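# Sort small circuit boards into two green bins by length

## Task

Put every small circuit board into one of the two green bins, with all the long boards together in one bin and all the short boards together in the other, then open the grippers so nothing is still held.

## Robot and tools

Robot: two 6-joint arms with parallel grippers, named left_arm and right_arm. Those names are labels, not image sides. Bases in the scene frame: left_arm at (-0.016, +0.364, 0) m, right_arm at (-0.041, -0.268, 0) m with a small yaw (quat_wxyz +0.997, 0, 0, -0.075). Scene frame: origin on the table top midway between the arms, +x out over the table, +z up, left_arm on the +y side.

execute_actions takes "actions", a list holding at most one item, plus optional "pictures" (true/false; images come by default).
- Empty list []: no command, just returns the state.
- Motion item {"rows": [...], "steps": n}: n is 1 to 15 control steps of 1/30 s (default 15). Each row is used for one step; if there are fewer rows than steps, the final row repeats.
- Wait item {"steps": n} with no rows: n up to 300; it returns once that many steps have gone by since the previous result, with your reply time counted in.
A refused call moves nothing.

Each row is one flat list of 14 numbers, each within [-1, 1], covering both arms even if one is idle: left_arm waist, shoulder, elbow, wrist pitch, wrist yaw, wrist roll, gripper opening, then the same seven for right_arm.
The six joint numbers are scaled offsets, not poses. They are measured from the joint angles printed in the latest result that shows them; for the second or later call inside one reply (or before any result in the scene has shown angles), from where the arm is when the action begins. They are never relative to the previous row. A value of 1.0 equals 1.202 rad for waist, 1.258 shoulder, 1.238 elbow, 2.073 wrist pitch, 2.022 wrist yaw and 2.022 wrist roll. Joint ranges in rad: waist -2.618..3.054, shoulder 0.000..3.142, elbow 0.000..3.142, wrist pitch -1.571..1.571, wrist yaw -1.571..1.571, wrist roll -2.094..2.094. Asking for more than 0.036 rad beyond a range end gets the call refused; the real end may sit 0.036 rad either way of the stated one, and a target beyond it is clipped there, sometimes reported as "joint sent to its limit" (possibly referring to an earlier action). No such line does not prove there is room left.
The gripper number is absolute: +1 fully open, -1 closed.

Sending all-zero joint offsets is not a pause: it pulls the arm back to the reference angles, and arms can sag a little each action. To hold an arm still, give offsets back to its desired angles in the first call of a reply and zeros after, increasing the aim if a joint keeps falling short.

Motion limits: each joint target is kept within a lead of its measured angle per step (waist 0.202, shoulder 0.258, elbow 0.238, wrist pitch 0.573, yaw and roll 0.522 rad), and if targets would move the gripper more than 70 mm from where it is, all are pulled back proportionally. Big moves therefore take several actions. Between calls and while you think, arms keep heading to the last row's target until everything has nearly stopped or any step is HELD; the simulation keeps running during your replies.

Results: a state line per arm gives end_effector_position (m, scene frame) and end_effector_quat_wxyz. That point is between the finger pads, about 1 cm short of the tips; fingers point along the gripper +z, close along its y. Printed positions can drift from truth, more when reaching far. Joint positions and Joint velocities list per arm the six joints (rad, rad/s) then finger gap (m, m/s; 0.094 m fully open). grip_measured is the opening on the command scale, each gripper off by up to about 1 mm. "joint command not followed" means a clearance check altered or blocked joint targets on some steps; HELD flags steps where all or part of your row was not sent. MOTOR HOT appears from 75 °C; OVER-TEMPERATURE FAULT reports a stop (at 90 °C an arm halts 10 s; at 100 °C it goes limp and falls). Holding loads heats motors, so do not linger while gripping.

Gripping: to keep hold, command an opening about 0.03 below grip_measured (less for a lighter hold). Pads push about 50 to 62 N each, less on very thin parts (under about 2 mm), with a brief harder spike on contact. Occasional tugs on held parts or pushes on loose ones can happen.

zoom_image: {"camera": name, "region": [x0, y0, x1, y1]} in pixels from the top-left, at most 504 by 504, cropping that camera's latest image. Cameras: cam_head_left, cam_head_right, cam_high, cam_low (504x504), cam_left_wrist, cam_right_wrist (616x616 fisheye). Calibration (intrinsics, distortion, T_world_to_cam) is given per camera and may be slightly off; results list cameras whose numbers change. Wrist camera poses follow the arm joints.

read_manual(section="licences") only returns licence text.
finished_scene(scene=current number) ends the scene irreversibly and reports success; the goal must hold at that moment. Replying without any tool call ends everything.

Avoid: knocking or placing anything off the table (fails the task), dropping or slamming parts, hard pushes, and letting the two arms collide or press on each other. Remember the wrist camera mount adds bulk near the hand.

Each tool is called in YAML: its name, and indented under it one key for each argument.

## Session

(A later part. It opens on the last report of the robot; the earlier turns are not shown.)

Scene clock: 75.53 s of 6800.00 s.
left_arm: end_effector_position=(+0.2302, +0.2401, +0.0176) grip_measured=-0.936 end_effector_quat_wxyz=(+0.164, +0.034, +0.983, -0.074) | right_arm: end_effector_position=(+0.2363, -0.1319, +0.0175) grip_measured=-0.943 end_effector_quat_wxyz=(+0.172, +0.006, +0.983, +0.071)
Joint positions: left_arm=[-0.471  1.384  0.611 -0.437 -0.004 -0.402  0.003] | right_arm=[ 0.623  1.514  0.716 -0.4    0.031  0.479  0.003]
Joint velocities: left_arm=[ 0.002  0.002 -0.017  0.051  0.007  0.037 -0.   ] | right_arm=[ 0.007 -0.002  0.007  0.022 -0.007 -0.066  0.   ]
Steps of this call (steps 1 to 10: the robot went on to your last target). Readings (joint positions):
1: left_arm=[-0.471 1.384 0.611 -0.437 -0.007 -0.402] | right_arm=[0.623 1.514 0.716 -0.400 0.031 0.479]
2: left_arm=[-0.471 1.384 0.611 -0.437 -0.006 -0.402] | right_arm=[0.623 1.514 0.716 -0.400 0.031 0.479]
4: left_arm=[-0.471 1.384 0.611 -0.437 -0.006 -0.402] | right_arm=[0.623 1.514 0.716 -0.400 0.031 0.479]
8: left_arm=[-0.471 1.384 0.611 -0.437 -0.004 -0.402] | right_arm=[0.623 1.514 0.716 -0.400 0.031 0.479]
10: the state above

Gap 3 mm, odd. Lift and look.

execute_actions:
  actions:
    - {"rows":[[0,-0.2,0,0,0,0,-1,0,-0.2,0,0,0,0,-1]]}

Scene clock: 77.20 s of 6800.00 s.
left_arm: end_effector_position=(+0.2474, +0.2311, +0.0865) grip_measured=-0.936 end_effector_quat_wxyz=(+0.280, +0.033, +0.951, -0.129) | right_arm: end_effector_position=(+0.2493, -0.1253, +0.0904) grip_measured=-0.943 end_effector_quat_wxyz=(+0.278, +0.008, +0.952, +0.127)
Joint positions: left_arm=[-0.471  1.13   0.611 -0.425 -0.003 -0.402  0.003] | right_arm=[ 0.623  1.261  0.708 -0.397  0.031  0.479  0.003]
Joint velocities: left_arm=[ 0.002 -0.007  0.012  0.051 -0.007 -0.051 -0.001] | right_arm=[ 0.002  0.002  0.022  0.007 -0.051  0.037 -0.   ]
Steps of this call (steps 1 to 15: the robot went on to your last target; steps 16 to 35: nothing new was sent; steps 36 to 50: all 15 steps of this action). Readings (joint positions):
36: left_arm=[-0.471 1.354 0.608 -0.438 -0.003 -0.402] | right_arm=[0.623 1.486 0.713 -0.401 0.031 0.479]
37: left_arm=[-0.471 1.292 0.599 -0.449 -0.003 -0.402] | right_arm=[0.623 1.431 0.703 -0.413 0.031 0.479]
39: left_arm=[-0.471 1.176 0.602 -0.444 -0.003 -0.402] | right_arm=[0.623 1.318 0.703 -0.413 0.031 0.479]
43: left_arm=[-0.471 1.130 0.611 -0.421 -0.003 -0.402] | right_arm=[0.623 1.261 0.708 -0.392 0.031 0.479]
50: the state above
camera_calibration (this result's frames):
cam_left_wrist: T_world_to_cam=[[-0.01173, -0.950884, 0.309326, 0.194517], [-0.997197, -0.0117356, -0.0738909, 0.284416], [0.0738918, -0.309325, -0.948081, 0.247534], [0, 0, 0, 1]] pos_world=[0.26761, 0.264869, 0.195529]
cam_right_wrist: T_world_to_cam=[[0.0776684, -0.953724, -0.290478, -0.105664], [-0.951519, 0.0160668, -0.307171, 0.311618], [0.297623, 0.300252, -0.906239, 0.155968], [0, 0, 0, 1]] pos_world=[0.258298, -0.152611, 0.206372]

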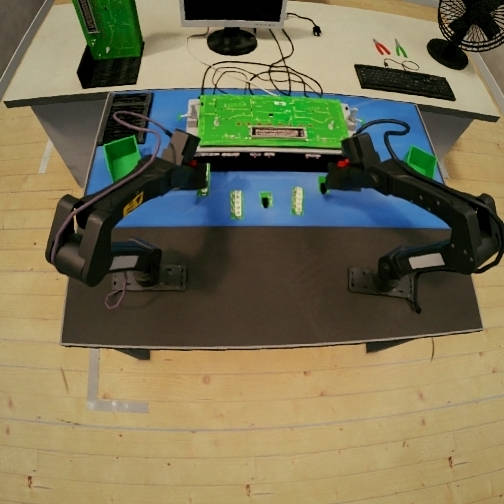

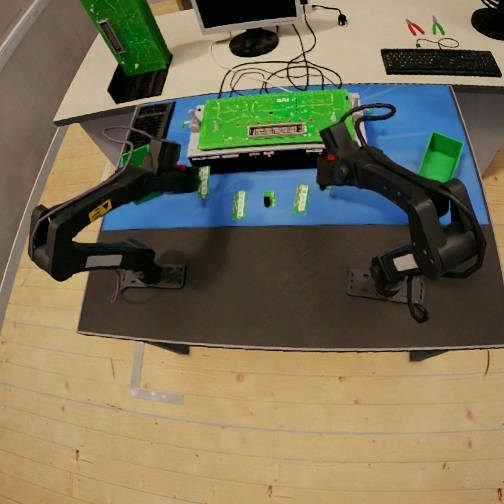

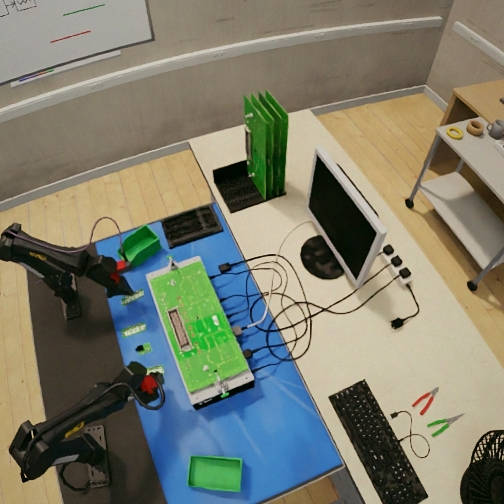

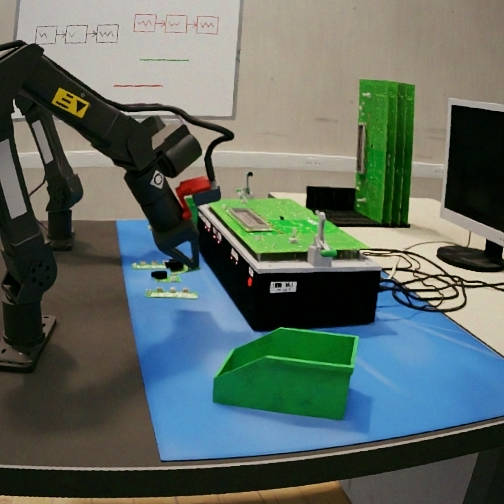

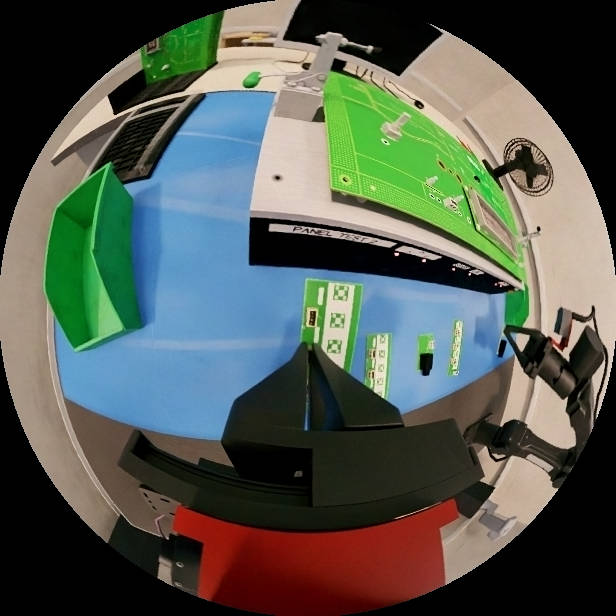

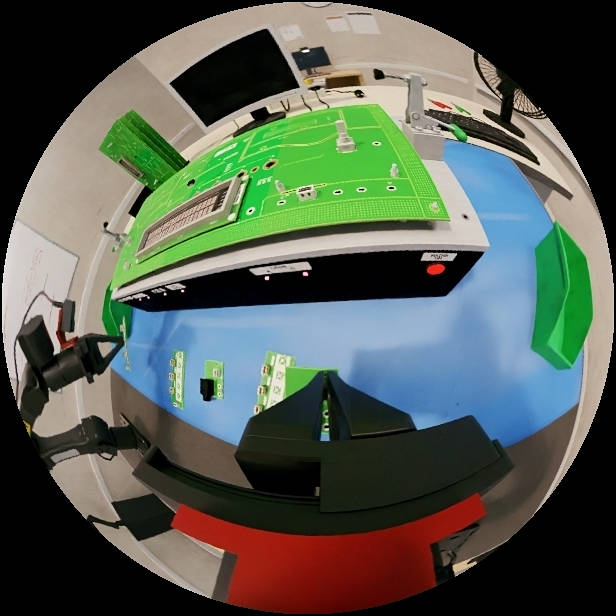

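execute_actions:
  actions:
    - {"rows":[[0.626,0.397,0.487,-0.159,0,0,-1,-0.787,0.467,0.618,-0.192,0,0,-1]]}
  pictures: false

execute_actions:
  actions:
    - {"steps":25}

Scene clock: 88.97 s of 6800.00 s.
left_arm: end_effector_position=(+0.3515, +0.4764, +0.1046) grip_measured=-0.923 end_effector_quat_wxyz=(+0.201, -0.331, +0.922, -0.012) | right_arm: end_effector_position=(+0.3554, -0.3583, +0.0793) grip_measured=-0.944 end_effector_quat_wxyz=(+0.135, +0.337, +0.931, +0.023)
Joint positions: left_arm=[ 0.296  1.643  1.207 -0.728  0.003 -0.396  0.004] | right_arm=[-0.081  1.852  1.397 -0.842 -0.014  0.465  0.003]
Joint velocities: left_arm=[ 0.281 -0.012  0.002 -0.066 -0.168 -0.007  0.001] | right_arm=[-1.355  0.002  0.549  0.33   0.081 -0.037 -0.   ]
Steps of this call (steps 1 to 15: the robot went on to your last target; steps 16 to 90: nothing new was sent; then 8.27 s passed at rest; steps 91 to 105: all 15 steps of this action). Readings (joint positions):
91: left_arm=[-0.440 1.168 0.654 -0.492 0.015 -0.402] | right_arm=[0.595 1.297 0.751 -0.470 0.015 0.478]
92: left_arm=[-0.376 1.250 0.731 -0.565 0.020 -0.402] | right_arm=[0.539 1.373 0.827 -0.553 0.010 0.478]
94: left_arm=[-0.239 1.435 0.899 -0.686 0.036 -0.399] | right_arm=[0.408 1.556 0.989 -0.634 0.011 0.478]
98: left_arm=[-0.026 1.633 1.085 -0.778 0.039 -0.393] | right_arm=[0.214 1.783 1.208 -0.867 -0.034 0.462]
105: the state above

Scene clock: 89.80 s of 6800.00 s.
left_arm: end_effector_position=(+0.3493, +0.4735, +0.1033) grip_measured=-0.923 end_effector_quat_wxyz=(+0.195, -0.329, +0.924, -0.010) | right_arm: end_effector_position=(+0.3396, -0.4710, +0.0991) grip_measured=-0.944 end_effector_quat_wxyz=(+0.183, +0.454, +0.872, -0.012)
Joint positions: left_arm=[ 0.289  1.643  1.207 -0.741 -0.002 -0.396  0.004] | right_arm=[-0.331  1.852  1.447 -0.797  0.023  0.474  0.003]
Joint velocities: left_arm=[ 0.007  0.012  0.007  0.051 -0.022 -0.007  0.   ] | right_arm=[ 0.007 -0.027  0.017  0.037 -0.125 -0.007  0.   ]
Steps of this call (steps 1 to 25: the robot went on to your last target). Readings (joint positions):
1: left_arm=[0.300 1.643 1.207 -0.731 -0.001 -0.396] | right_arm=[-0.131 1.852 1.414 -0.831 -0.012 0.466]
2: left_arm=[0.298 1.643 1.207 -0.734 -0.002 -0.396] | right_arm=[-0.184 1.852 1.427 -0.820 -0.009 0.466]
4: left_arm=[0.291 1.643 1.207 -0.736 -0.002 -0.396] | right_arm=[-0.281 1.852 1.442 -0.805 -0.001 0.469]
8: left_arm=[0.289 1.643 1.207 -0.739 -0.002 -0.396] | right_arm=[-0.353 1.852 1.447 -0.797 0.027 0.473]
25: the state above
camera_calibration (this result's frames):
cam_left_wrist: T_world_to_cam=[[0.699502, -0.685261, 0.202766, 0.0578058], [-0.712873, -0.688994, 0.130766, 0.590398], [0.050096, -0.236018, -0.970457, 0.306846], [0, 0, 0, 1]] pos_world=[0.365072, 0.518814, 0.208856]
cam_right_wrist: T_world_to_cam=[[-0.781431, -0.592529, -0.195642, 0.0126005], [-0.58841, 0.804078, -0.0850417, 0.631611], [0.207701, 0.0486633, -0.976981, 0.15989], [0, 0, 0, 1]] pos_world=[0.348284, -0.508179, 0.212388]

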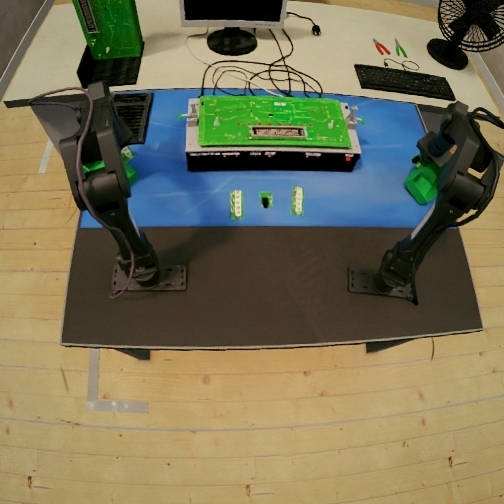

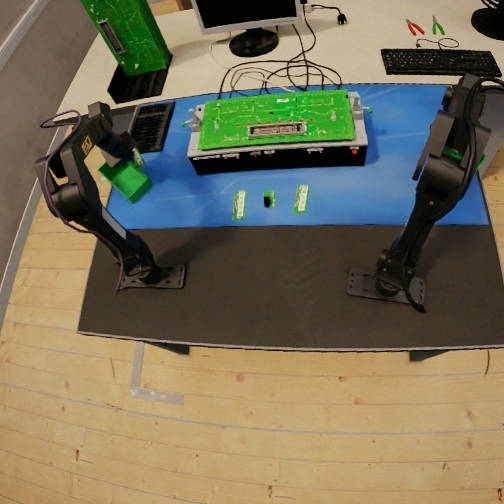

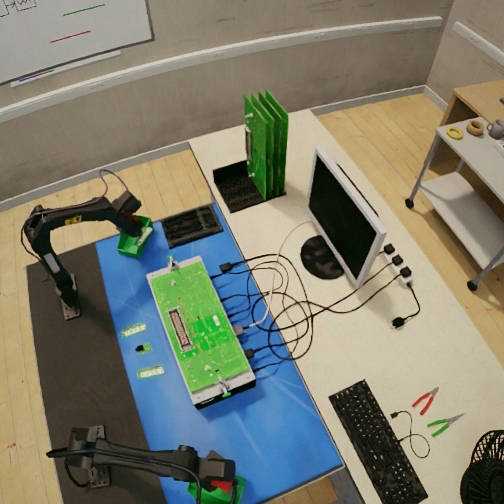

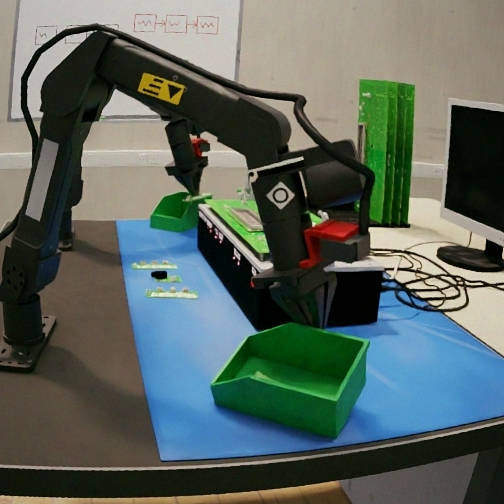

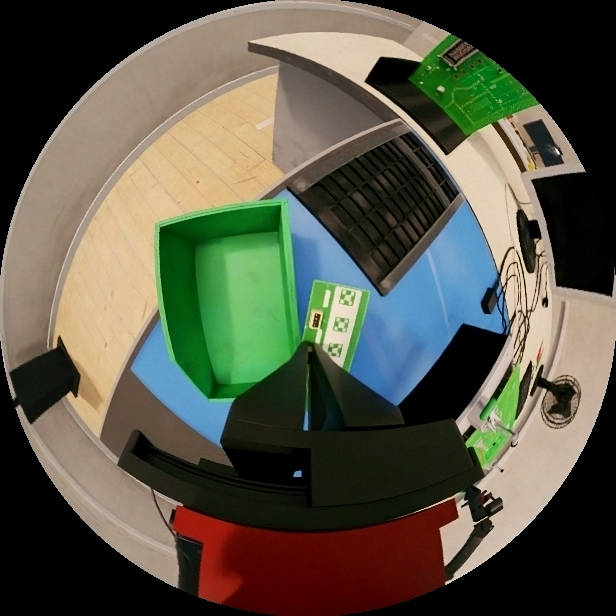

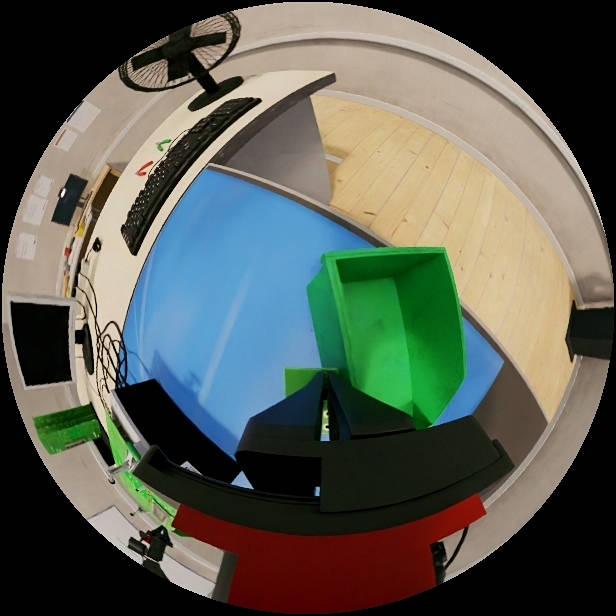

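execute_actions:
  actions:
    - {"rows":[[0,-0.1,0,-0.06,0,0,-1,0,-0.1,0,-0.06,0,0,-1],[0,-0.1,0,-0.06,0,0,-1,0,-0.1,0,-0.06,0,0,-1],[0,-0.1,0,-0.06,0,0,-1,0,-0.1,0,-0.06,0,0,-1],[0,-0.1,0,-0.06,0,0,-1,0,-0.1,0,-0.06,0,0,-1],[0,-0.1,0,-0.06,0,0,-1,0,-0.1,0,-0.06,0,0,-1],[0,-0.1,0,-0.06,0,0,-1,0,-0.1,0,-0.06,0,0,-1],[0.11,-0.1,0,-0.06,0,0,-1,-0.1,-0.1,0,-0.06,0,0,-1]]}

Scene clock: 95.87 s of 6800.00 s.
left_arm: end_effector_position=(+0.3078, +0.5123, +0.1359) grip_measured=-0.923 end_effector_quat_wxyz=(+0.204, -0.391, +0.898, +0.004) | right_arm: end_effector_position=(+0.2900, -0.5043, +0.1355) grip_measured=-0.944 end_effector_quat_wxyz=(+0.187, +0.509, +0.840, -0.024)
Joint positions: left_arm=[ 0.426  1.517  1.203 -0.847 -0.003 -0.396  0.004] | right_arm=[-0.461  1.735  1.444 -0.901  0.022  0.474  0.003]
Joint velocities: left_arm=[ 0.007  0.012  0.007  0.007 -0.022 -0.022  0.   ] | right_arm=[ 0.037  0.007  0.007 -0.125  0.022 -0.081  0.   ]
Steps of this call (steps 1 to 15: the robot went on to your last target; steps 16 to 90: nothing new was sent; then 2.57 s passed at rest; steps 91 to 105: all 15 steps of this action). Readings (joint positions):
91: left_arm=[0.289 1.632 1.206 -0.750 -0.002 -0.396] | right_arm=[-0.330 1.843 1.447 -0.805 0.021 0.474]
92: left_arm=[0.289 1.612 1.204 -0.774 -0.002 -0.396] | right_arm=[-0.330 1.828 1.444 -0.826 0.021 0.474]
94: left_arm=[0.289 1.561 1.203 -0.808 -0.002 -0.396] | right_arm=[-0.330 1.785 1.444 -0.862 0.021 0.474]
98: left_arm=[0.334 1.517 1.203 -0.829 0.013 -0.396] | right_arm=[-0.361 1.735 1.444 -0.884 0.011 0.474]
105: the state above
camera_calibration (this result's frames):
cam_left_wrist: T_world_to_cam=[[0.783804, -0.584372, 0.210145, 0.0281522], [-0.613454, -0.781213, 0.115678, 0.601902], [0.096569, -0.219583, -0.970803, 0.327042], [0, 0, 0, 1]] pos_world=[0.315591, 0.558478, 0.241951]
cam_right_wrist: T_world_to_cam=[[-0.849726, -0.487715, -0.20025, 0.0344774], [-0.478818, 0.872858, -0.0940893, 0.636404], [0.220678, 0.0159331, -0.975216, 0.186837], [0, 0, 0, 1]] pos_world=[0.292787, -0.541652, 0.24899]

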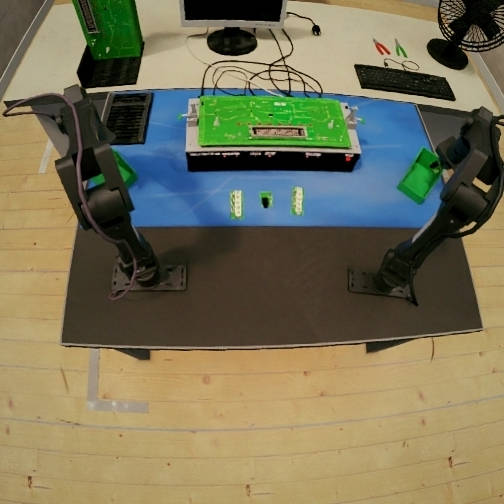

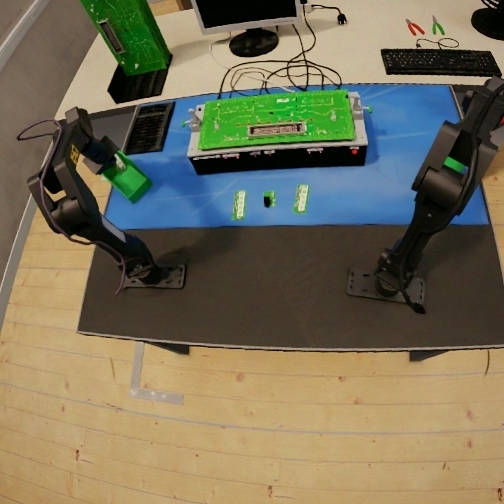

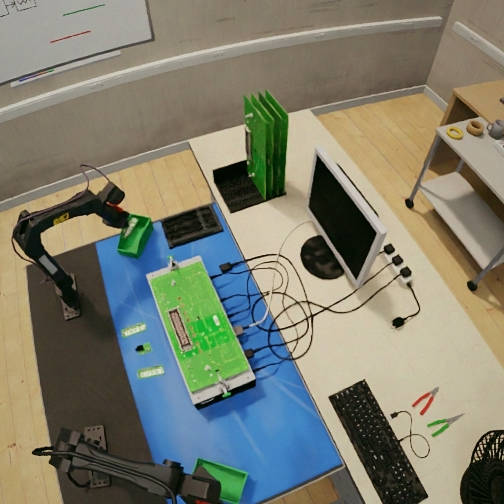

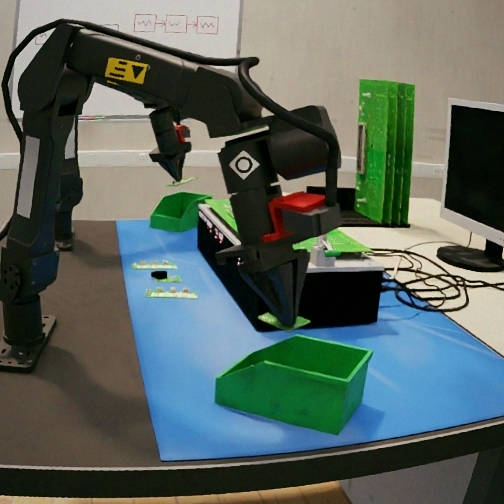

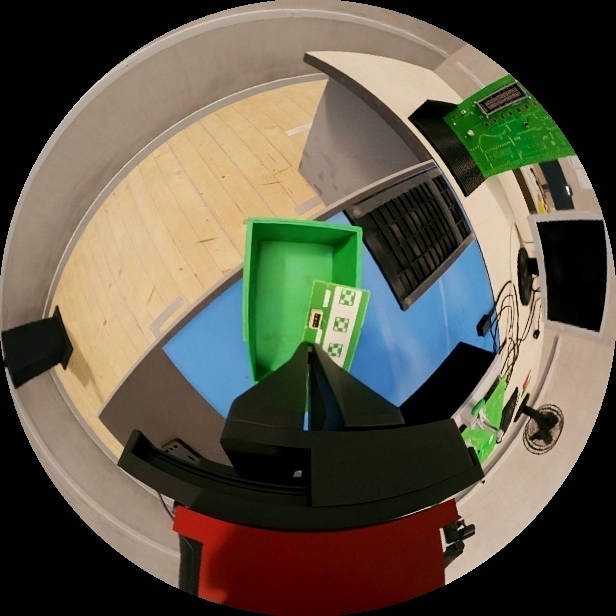

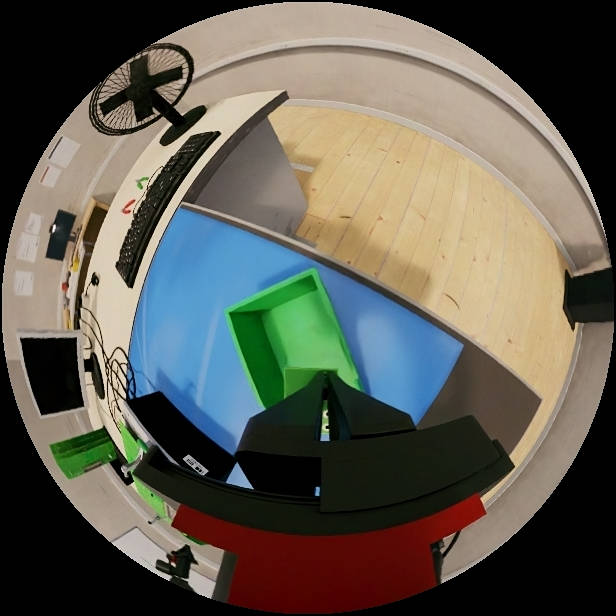

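execute_actions:
  actions:
    - {"rows":[[0,0,0,0,0,0,1,0,0,0,0,0,0,1]],"steps":10}
  pictures: false

execute_actions:
  actions:
    - {"rows":[[-0.978,0.10,-0.333,0.241,0,-0.14,1,0.5,0,0,0,0,0.2,1]]}
  pictures: false

execute_actions:
  actions:
    - {"steps":30}

Scene clock: 100.23 s of 6800.00 s.
left_arm: end_effector_position=(+0.3069, +0.5118, +0.1355) grip_measured=+1.000 end_effector_quat_wxyz=(+0.202, -0.391, +0.898, +0.004) | right_arm: end_effector_position=(+0.2893, -0.5035, +0.1351) grip_measured=+1.000 end_effector_quat_wxyz=(+0.185, +0.509, +0.841, -0.024)
Joint positions: left_arm=[ 0.426  1.517  1.203 -0.851 -0.003 -0.396  0.094] | right_arm=[-0.46   1.735  1.444 -0.905  0.022  0.474  0.094]
Joint velocities: left_arm=[ 0.007  0.032 -0.012 -0.022  0.007 -0.022  0.   ] | right_arm=[0.007 0.002 0.007 0.081 0.022 0.007 0.   ]
Steps of this call (steps 1 to 15: the robot went on to your last target; steps 16 to 90: nothing new was sent; then 1.03 s passed at rest; steps 91 to 100: all 10 steps of this action). Readings (joint positions):
91: left_arm=[0.426 1.517 1.203 -0.851 -0.003 -0.396] | right_arm=[-0.460 1.735 1.444 -0.905 0.022 0.474]
92: left_arm=[0.426 1.517 1.203 -0.851 -0.003 -0.396] | right_arm=[-0.460 1.735 1.444 -0.905 0.022 0.474]
94: left_arm=[0.426 1.517 1.203 -0.851 -0.003 -0.396] | right_arm=[-0.460 1.735 1.444 -0.905 0.022 0.474]
98: left_arm=[0.426 1.517 1.203 -0.851 -0.003 -0.396] | right_arm=[-0.460 1.735 1.444 -0.905 0.022 0.474]
100: the state above

Scene clock: 100.73 s of 6800.00 s.
left_arm: end_effector_position=(+0.3116, +0.3351, +0.0187) grip_measured=+1.000 end_effector_quat_wxyz=(+0.209, -0.232, +0.949, +0.045) | right_arm: end_effector_position=(+0.3652, -0.2601, +0.1354) grip_measured=+1.000 end_effector_quat_wxyz=(+0.171, +0.398, +0.898, +0.078)
Joint positions: left_arm=[-0.235  1.616  0.809 -0.422 -0.27  -0.67   0.094] | right_arm=[ 0.17   1.735  1.444 -0.902  0.004  0.853  0.094]
Joint velocities: left_arm=[-0.559 -0.002 -0.149 -0.271 -0.857 -0.593  0.   ] | right_arm=[-0.212 -0.002  0.012 -0.007 -0.022  0.11   0.   ]
Steps of this call (steps 1 to 15: all 15 steps of this action). Readings (joint positions):
1: left_arm=[0.411 1.519 1.179 -0.803 -0.012 -0.425] | right_arm=[-0.441 1.735 1.444 -0.905 0.032 0.533]
2: left_arm=[0.380 1.524 1.143 -0.730 -0.017 -0.456] | right_arm=[-0.406 1.735 1.444 -0.905 0.040 0.597]
4: left_arm=[0.293 1.559 1.056 -0.617 -0.017 -0.506] | right_arm=[-0.295 1.735 1.444 -0.905 0.039 0.689]
8: left_arm=[0.083 1.618 0.877 -0.449 -0.060 -0.569] | right_arm=[-0.032 1.735 1.444 -0.903 0.033 0.790]
15: the state above

Scene clock: 101.73 s of 6800.00 s.
left_arm: end_effector_position=(+0.2727, +0.2236, +0.0170) grip_measured=+1.000 end_effector_quat_wxyz=(+0.234, -0.085, +0.968, +0.034) | right_arm: end_effector_position=(+0.3652, -0.2704, +0.1354) grip_measured=+1.000 end_effector_quat_wxyz=(+0.173, +0.417, +0.889, +0.075)
Joint positions: left_arm=[-0.653  1.616  0.787 -0.426 -0.364 -0.772  0.094] | right_arm=[ 0.148  1.735  1.444 -0.902  0.01   0.873  0.094]
Joint velocities: left_arm=[-0.969 -0.002  0.046  0.271  0.842  0.813  0.   ] | right_arm=[ 0.002  0.007 -0.007 -0.037 -0.066 -0.022  0.   ]
Steps of this call (steps 1 to 30: the robot went on to your last target). Readings (joint positions):
1: left_arm=[-0.253 1.616 0.803 -0.431 -0.295 -0.687] | right_arm=[0.164 1.735 1.444 -0.902 0.004 0.857]
2: left_arm=[-0.269 1.616 0.799 -0.436 -0.320 -0.709] | right_arm=[0.157 1.735 1.444 -0.902 0.006 0.860]
4: left_arm=[-0.294 1.616 0.797 -0.448 -0.364 -0.745] | right_arm=[0.149 1.735 1.444 -0.902 0.009 0.865]
8: left_arm=[-0.333 1.616 0.793 -0.466 -0.429 -0.794] | right_arm=[0.148 1.735 1.444 -0.902 0.010 0.869]
30: the state above
camera_calibration (this result's frames):
cam_left_wrist: T_world_to_cam=[[0.306058, -0.950858, 0.0468814, 0.126934], [-0.951921, -0.306342, 0.00116565, 0.356706], [0.0132534, -0.0449841, -0.9989, 0.135754], [0, 0, 0, 1]] pos_world=[0.298907, 0.236077, 0.129238]
cam_right_wrist: T_world_to_cam=[[-0.699276, -0.636114, -0.326147, 0.134451], [-0.671922, 0.740612, -0.00384539, 0.490791], [0.243995, 0.216457, -0.945311, 0.208064], [0, 0, 0, 1]] pos_world=[0.373025, -0.322997, 0.242424]

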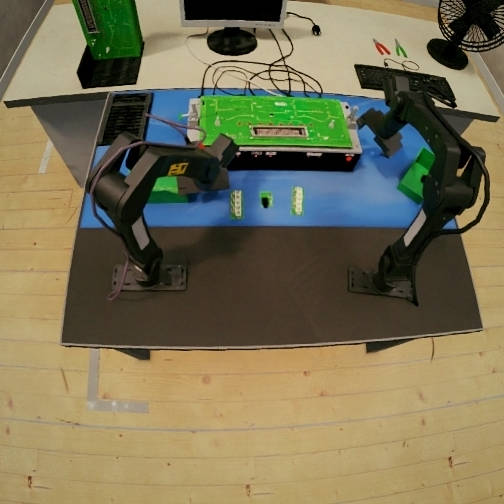

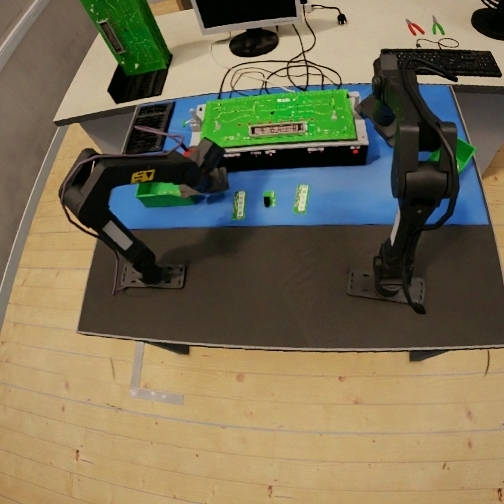

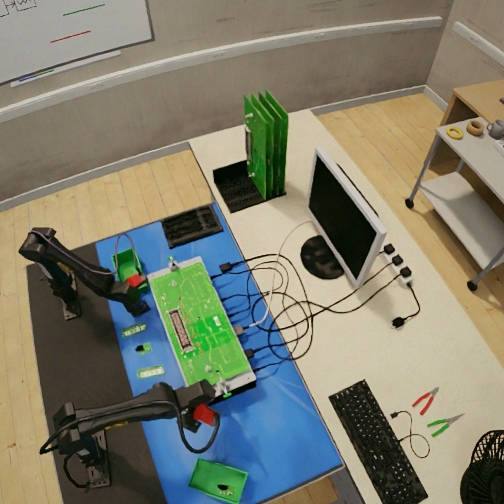

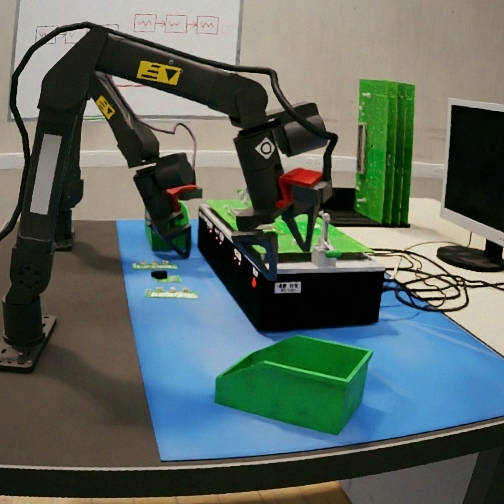

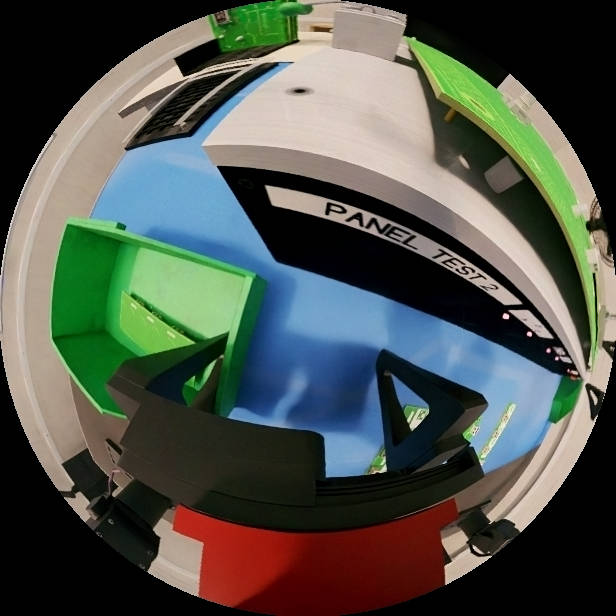

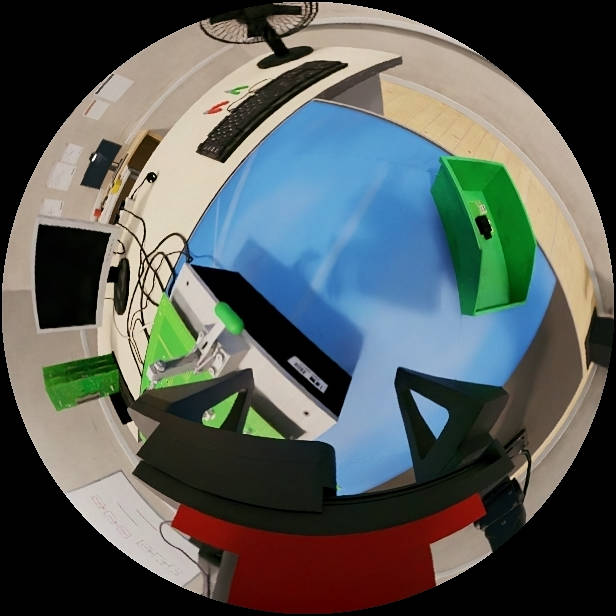

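execute_actions:
  actions:
    - {"rows":[[0,-0.25,0,0,0,0,1,0,0,0,0,0,0,1]]}
  pictures: false

execute_actions:
  actions:
    - {"rows":[[-0.08,0,0,0.04,0.18,0.045,1,0,0,0,0,0,0,1]]}
  pictures: false

execute_actions:
  actions:
    - {"rows":[[0,0.27,0,0,0,0,1,0,0,0,0,0,0,1]]}

Scene clock: 105.83 s of 6800.00 s.
left_arm: end_effector_position=(+0.2889, +0.2062, +0.1213) grip_measured=+1.000 end_effector_quat_wxyz=(+0.351, -0.104, +0.927, -0.086) | right_arm: end_effector_position=(+0.3652, -0.2704, +0.1354) grip_measured=+1.000 end_effector_quat_wxyz=(+0.173, +0.417, +0.889, +0.075)
Joint positions: left_arm=[-0.657  1.292  0.794 -0.407 -0.349 -0.76   0.094] | right_arm=[ 0.148  1.735  1.444 -0.902  0.01   0.873  0.094]
Joint velocities: left_arm=[-0.012 -0.002  0.012 -0.022  0.022  0.007  0.   ] | right_arm=[ 0.012 -0.012  0.002 -0.081  0.037 -0.007  0.   ]
Steps of this call (steps 1 to 30: the robot went on to your last target; steps 31 to 90: nothing new was sent; then 0.60 s passed at rest; steps 91 to 105: all 15 steps of this action). Readings (joint positions):
91: left_arm=[-0.719 1.586 0.794 -0.416 -0.286 -0.674] | right_arm=[0.148 1.735 1.444 -0.902 0.010 0.873]
92: left_arm=[-0.703 1.528 0.782 -0.425 -0.291 -0.690] | right_arm=[0.148 1.735 1.444 -0.902 0.010 0.873]
94: left_arm=[-0.669 1.388 0.778 -0.431 -0.314 -0.717] | right_arm=[0.148 1.735 1.444 -0.902 0.010 0.873]
98: left_arm=[-0.657 1.286 0.794 -0.399 -0.345 -0.745] | right_arm=[0.148 1.735 1.444 -0.902 0.010 0.873]
105: the state above

Scene clock: 106.33 s of 6800.00 s.
left_arm: end_effector_position=(+0.2466, +0.1186, +0.1257) grip_measured=+1.000 end_effector_quat_wxyz=(+0.274, +0.032, +0.931, -0.240) | right_arm: end_effector_position=(+0.3652, -0.2704, +0.1354) grip_measured=+1.000 end_effector_quat_wxyz=(+0.173, +0.417, +0.889, +0.075)
Joint positions: left_arm=[-0.752  1.292  0.794 -0.327  0.001 -0.684  0.094] | right_arm=[ 0.148  1.735  1.444 -0.902  0.01   0.873  0.094]
Joint velocities: left_arm=[ 0.017 -0.002  0.002 -0.037  0.066  0.037  0.   ] | right_arm=[-0.017  0.007  0.007  0.022 -0.051  0.037  0.   ]
Steps of this call (steps 1 to 15: all 15 steps of this action). Readings (joint positions):
1: left_arm=[-0.666 1.292 0.794 -0.399 -0.306 -0.749] | right_arm=[0.148 1.735 1.444 -0.902 0.010 0.873]
2: left_arm=[-0.689 1.292 0.794 -0.386 -0.245 -0.736] | right_arm=[0.148 1.735 1.444 -0.902 0.010 0.873]
4: left_arm=[-0.737 1.292 0.794 -0.360 -0.144 -0.715] | right_arm=[0.148 1.735 1.444 -0.902 0.010 0.873]
8: left_arm=[-0.752 1.292 0.794 -0.337 -0.045 -0.695] | right_arm=[0.148 1.735 1.444 -0.902 0.010 0.873]
15: the state above

Scene clock: 106.83 s of 6800.00 s.
left_arm: end_effector_position=(+0.2473, +0.1153, +0.0305) grip_measured=+1.000 end_effector_quat_wxyz=(+0.184, +0.040, +0.969, -0.160) | right_arm: end_effector_position=(+0.3652, -0.2704, +0.1354) grip_measured=+1.000 end_effector_quat_wxyz=(+0.173, +0.417, +0.889, +0.075)
Joint positions: left_arm=[-0.758  1.611  0.815 -0.282 -0.001 -0.678  0.094] | right_arm=[ 0.148  1.735  1.444 -0.902  0.01   0.873  0.094]
Joint velocities: left_arm=[ 0.002  0.002 -0.022  0.007  0.007 -0.051  0.   ] | right_arm=[ 0.007  0.007 -0.002 -0.066  0.051  0.007  0.   ]
Steps of this call (steps 1 to 15: all 15 steps of this action). Readings (joint positions):
1: left_arm=[-0.752 1.319 0.797 -0.324 0.002 -0.684] | right_arm=[0.148 1.735 1.444 -0.902 0.010 0.873]
2: left_arm=[-0.752 1.375 0.809 -0.307 0.002 -0.684] | right_arm=[0.148 1.735 1.444 -0.902 0.010 0.873]
4: left_arm=[-0.752 1.519 0.814 -0.285 0.002 -0.684] | right_arm=[0.148 1.735 1.444 -0.902 0.010 0.873]
8: left_arm=[-0.759 1.607 0.818 -0.279 -0.001 -0.679] | right_arm=[0.148 1.735 1.444 -0.902 0.010 0.873]
15: the state above
camera_calibration (this result's frames):
cam_left_wrist: T_world_to_cam=[[0.00122857, -0.935749, 0.352665, 0.0955212], [-0.99217, 0.0429038, 0.117296, 0.265419], [-0.12489, -0.350048, -0.928369, 0.211834], [0, 0, 0, 1]] pos_world=[0.289679, 0.152148, 0.13184]
cam_right_wrist: T_world_to_cam=[[-0.6995, -0.63582, -0.32624, 0.134625], [-0.67166, 0.74085, -0.00374389, 0.490746], [0.244075, 0.216503, -0.94528, 0.208043], [0, 0, 0, 1]] pos_world=[0.373006, -0.323015, 0.242416]

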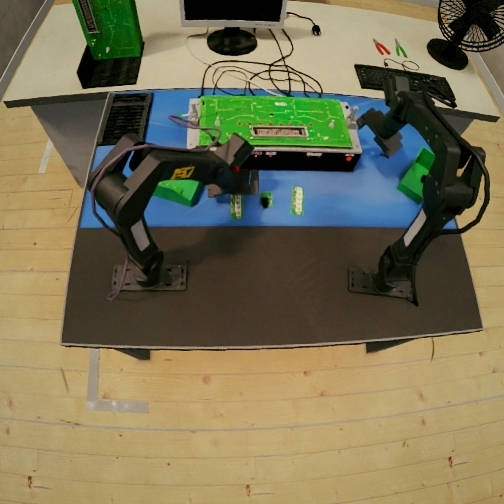

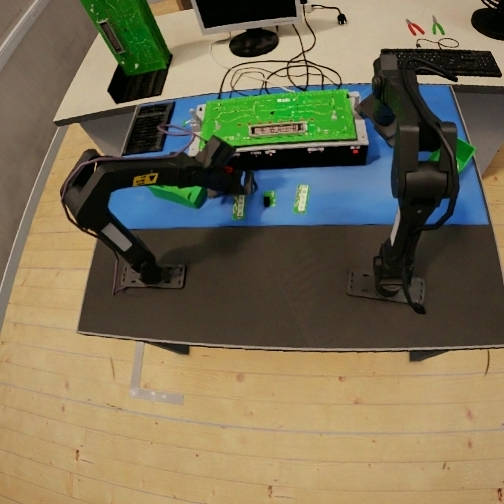

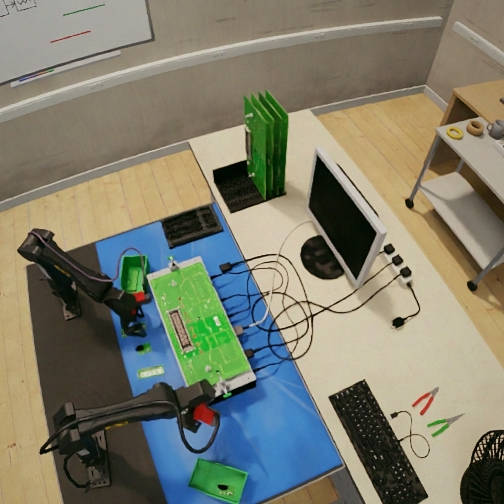

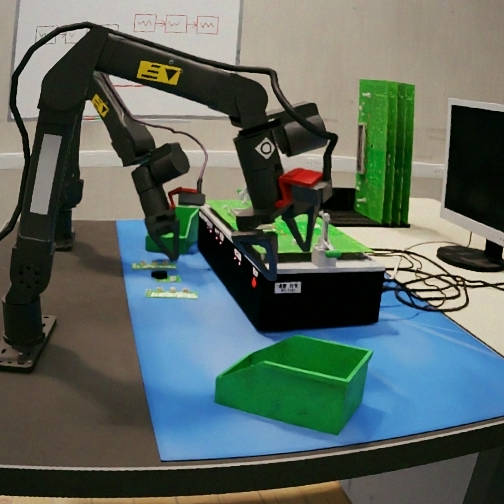

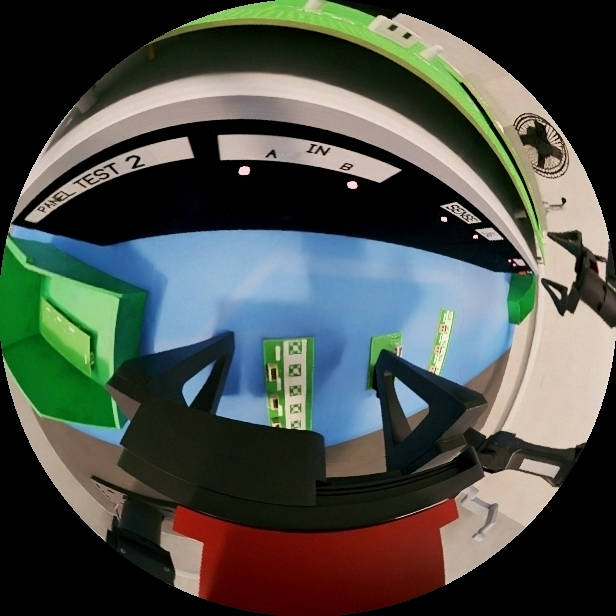

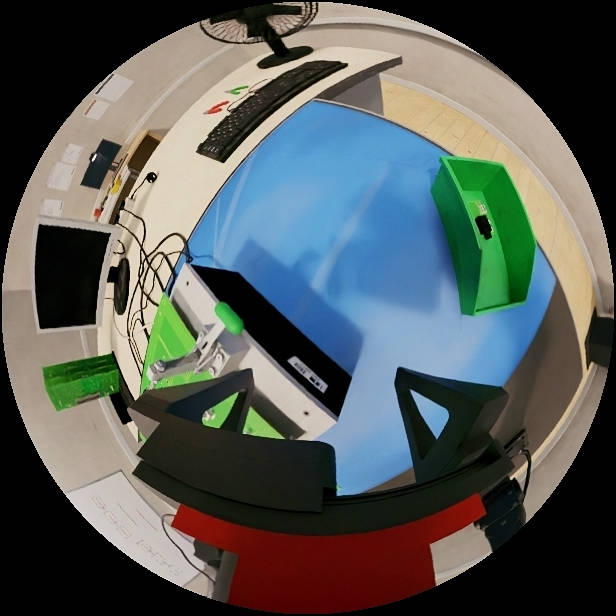

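execute_actions:
  actions:
    - {"rows":[[0.025,0,-0.02,-0.045,0,0,1,0,0,0,0,0,0,1],[0.025,0,-0.02,-0.045,0,0,1,0,0,0,0,0,0,1],[0.025,0,-0.02,-0.045,0,0,1,0,0,0,0,0,0,1],[0.025,0,-0.02,-0.045,0,0,1,0,0,0,0,0,0,1],[0.025,0.04,-0.02,-0.045,0,0,1,0,0,0,0,0,0,1]]}

Scene clock: 115.87 s of 6800.00 s.
left_arm: end_effector_position=(+0.2473, +0.1166, +0.0297) grip_measured=+1.000 end_effector_quat_wxyz=(+0.178, +0.036, +0.970, -0.165) | right_arm: end_effector_position=(+0.3652, -0.2704, +0.1354) grip_measured=+1.000 end_effector_quat_wxyz=(+0.173, +0.417, +0.889, +0.075)
Joint positions: left_arm=[-0.747  1.612  0.815 -0.285  0.017 -0.678  0.094] | right_arm=[ 0.148  1.735  1.444 -0.902  0.01   0.873  0.094]
Joint velocities: left_arm=[-0.007 -0.017 -0.017 -0.007  0.007 -0.007  0.   ] | right_arm=[ 0.002 -0.002  0.002 -0.051  0.022  0.037  0.   ]
Steps of this call (steps 1 to 15: the robot went on to your last target; steps 16 to 90: nothing new was sent; then 5.53 s passed at rest; steps 91 to 105: all 15 steps of this action). Readings (joint positions):
91: left_arm=[-0.756 1.611 0.815 -0.284 -0.000 -0.678] | right_arm=[0.148 1.735 1.444 -0.902 0.010 0.873]
92: left_arm=[-0.752 1.611 0.815 -0.284 0.006 -0.678] | right_arm=[0.148 1.735 1.444 -0.902 0.010 0.873]
94: left_arm=[-0.748 1.610 0.815 -0.284 0.014 -0.678] | right_arm=[0.148 1.735 1.444 -0.902 0.010 0.873]
98: left_arm=[-0.747 1.612 0.815 -0.285 0.017 -0.678] | right_arm=[0.148 1.735 1.444 -0.902 0.010 0.873]
105: the state above
camera_calibration (this result's frames):
cam_left_wrist: T_world_to_cam=[[0.00897037, -0.93265, 0.36067, 0.0944094], [-0.990573, 0.0410157, 0.130699, 0.264961], [-0.136689, -0.358443, -0.923491, 0.215349], [0, 0, 0, 1]] pos_world=[0.291052, 0.154374, 0.130192]
cam_right_wrist: T_world_to_cam=[[-0.6995, -0.63582, -0.32624, 0.134625], [-0.67166, 0.74085, -0.00374389, 0.490746], [0.244075, 0.216503, -0.94528, 0.208043], [0, 0, 0, 1]] pos_world=[0.373006, -0.323015, 0.242416]

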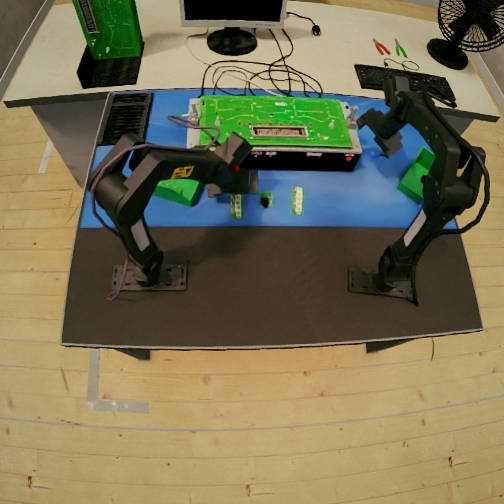

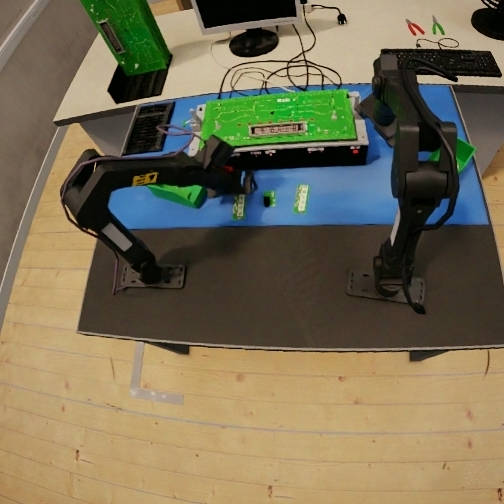

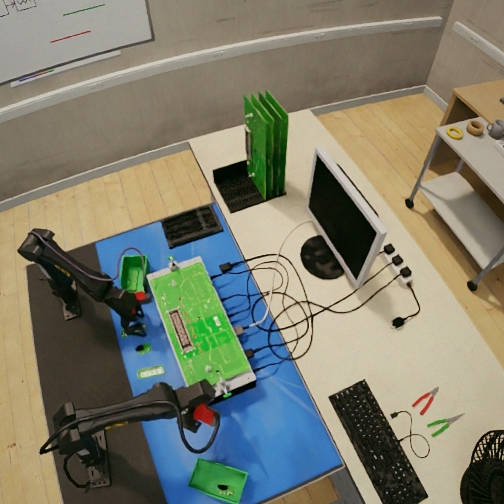

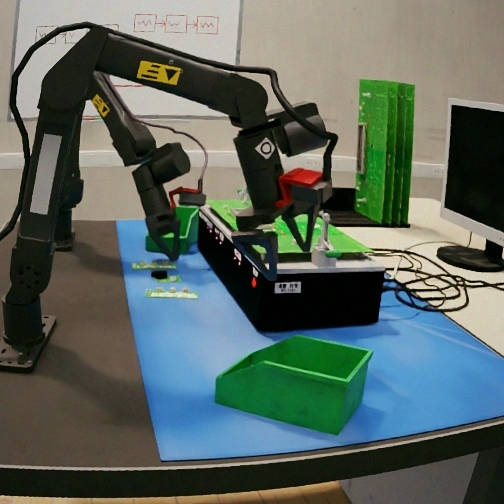

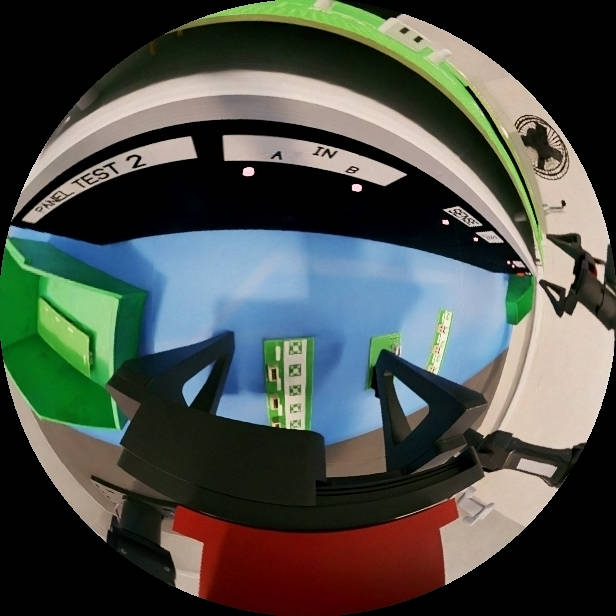

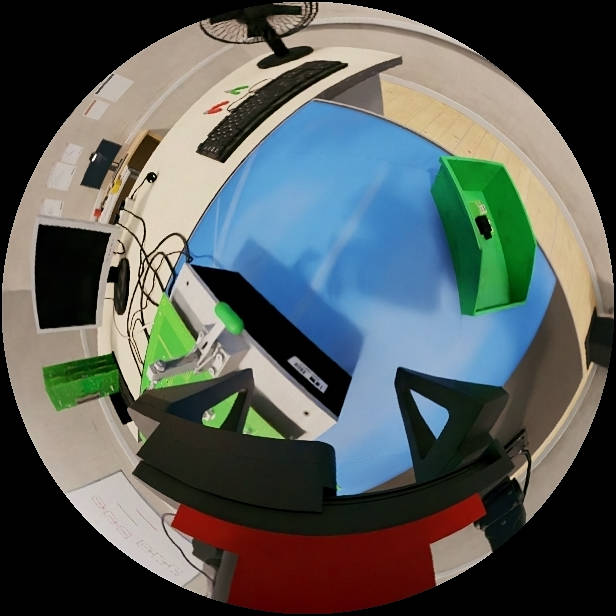

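execute_actions:
  actions:
    - {"rows":[[0,-0.12,0,0,0,0,1,0,0,0,0,0,0,1]],"steps":10}
  pictures: false

execute_actions:
  actions:
    - {"rows":[[0.02,0,-0.03,-0.06,0,0,1,0,0,0,0,0,0,1]],"steps":10}
  pictures: false

execute_actions:
  actions:
    - {"rows":[[0,0.15,0,0,0,0,1,0,0,0,0,0,0,1]]}
  pictures: false

Scene clock: 118.77 s of 6800.00 s.
left_arm: end_effector_position=(+0.2542, +0.1099, +0.0809) grip_measured=+1.000 end_effector_quat_wxyz=(+0.233, +0.036, +0.948, -0.213) | right_arm: end_effector_position=(+0.3652, -0.2704, +0.1354) grip_measured=+1.000 end_effector_quat_wxyz=(+0.173, +0.417, +0.889, +0.075)
Joint positions: left_arm=[-0.747  1.462  0.809 -0.274  0.018 -0.678  0.094] | right_arm=[ 0.148  1.735  1.444 -0.902  0.01   0.873  0.094]
Joint velocities: left_arm=[-0.002  0.002  0.007  0.051 -0.037  0.007  0.   ] | right_arm=[ 0.002  0.012  0.002  0.037 -0.037 -0.022  0.   ]
Steps of this call (steps 1 to 15: the robot went on to your last target; steps 16 to 77: nothing new was sent; steps 78 to 87: all 10 steps of this action). Readings (joint positions):
78: left_arm=[-0.747 1.594 0.814 -0.282 0.018 -0.678] | right_arm=[0.148 1.735 1.444 -0.902 0.010 0.873]
79: left_arm=[-0.747 1.563 0.809 -0.291 0.018 -0.678] | right_arm=[0.148 1.735 1.444 -0.902 0.010 0.873]
81: left_arm=[-0.747 1.499 0.809 -0.288 0.018 -0.678] | right_arm=[0.148 1.735 1.444 -0.902 0.010 0.873]
85: left_arm=[-0.747 1.462 0.809 -0.272 0.018 -0.678] | right_arm=[0.148 1.735 1.444 -0.902 0.010 0.873]
87: the state above

Scene clock: 119.10 s of 6800.00 s.
left_arm: end_effector_position=(+0.2366, +0.1334, +0.0578) grip_measured=+1.000 end_effector_quat_wxyz=(+0.189, +0.029, +0.966, -0.173) | right_arm: end_effector_position=(+0.3652, -0.2704, +0.1354) grip_measured=+1.000 end_effector_quat_wxyz=(+0.173, +0.417, +0.889, +0.075)
Joint positions: left_arm=[-0.731  1.462  0.783 -0.374  0.019 -0.678  0.094] | right_arm=[ 0.148  1.735  1.444 -0.902  0.01   0.873  0.094]
Joint velocities: left_arm=[ 0.012 -0.017  0.007 -0.022 -0.022 -0.066  0.   ] | right_arm=[ 0.007  0.007 -0.002  0.007 -0.037 -0.081  0.   ]
Steps of this call (steps 1 to 10: all 10 steps of this action). Readings (joint positions):
1: left_arm=[-0.745 1.462 0.808 -0.283 0.019 -0.678] | right_arm=[0.148 1.735 1.444 -0.902 0.010 0.873]
2: left_arm=[-0.741 1.462 0.806 -0.297 0.019 -0.678] | right_arm=[0.148 1.735 1.444 -0.902 0.010 0.873]
4: left_arm=[-0.733 1.462 0.794 -0.326 0.019 -0.678] | right_arm=[0.148 1.735 1.444 -0.902 0.010 0.873]
8: left_arm=[-0.731 1.462 0.783 -0.367 0.019 -0.678] | right_arm=[0.148 1.735 1.444 -0.902 0.010 0.873]
10: the state above

Scene clock: 119.60 s of 6800.00 s.
left_arm: end_effector_position=(+0.2412, +0.1277, +0.0276) grip_measured=+1.000 end_effector_quat_wxyz=(+0.164, +0.033, +0.974, -0.149) | right_arm: end_effector_position=(+0.3652, -0.2704, +0.1354) grip_measured=+1.000 end_effector_quat_wxyz=(+0.173, +0.417, +0.889, +0.075)
Joint positions: left_arm=[-0.737  1.596  0.81  -0.337  0.014 -0.674  0.094] | right_arm=[ 0.148  1.735  1.444 -0.902  0.01   0.873  0.094]
Joint velocities: left_arm=[-0.007 -0.027 -0.002  0.081 -0.051  0.007  0.   ] | right_arm=[-0.012 -0.002  0.002  0.037 -0.007  0.037  0.   ]
Steps of this call (steps 1 to 15: all 15 steps of this action). Readings (joint positions):
1: left_arm=[-0.731 1.483 0.784 -0.372 0.019 -0.678] | right_arm=[0.148 1.735 1.444 -0.902 0.010 0.873]
2: left_arm=[-0.731 1.524 0.791 -0.360 0.019 -0.678] | right_arm=[0.148 1.735 1.444 -0.902 0.010 0.873]
4: left_arm=[-0.736 1.585 0.807 -0.353 0.013 -0.675] | right_arm=[0.148 1.735 1.444 -0.902 0.010 0.873]
8: left_arm=[-0.737 1.596 0.810 -0.337 0.014 -0.674] | right_arm=[0.148 1.735 1.444 -0.902 0.010 0.873]
15: the state above


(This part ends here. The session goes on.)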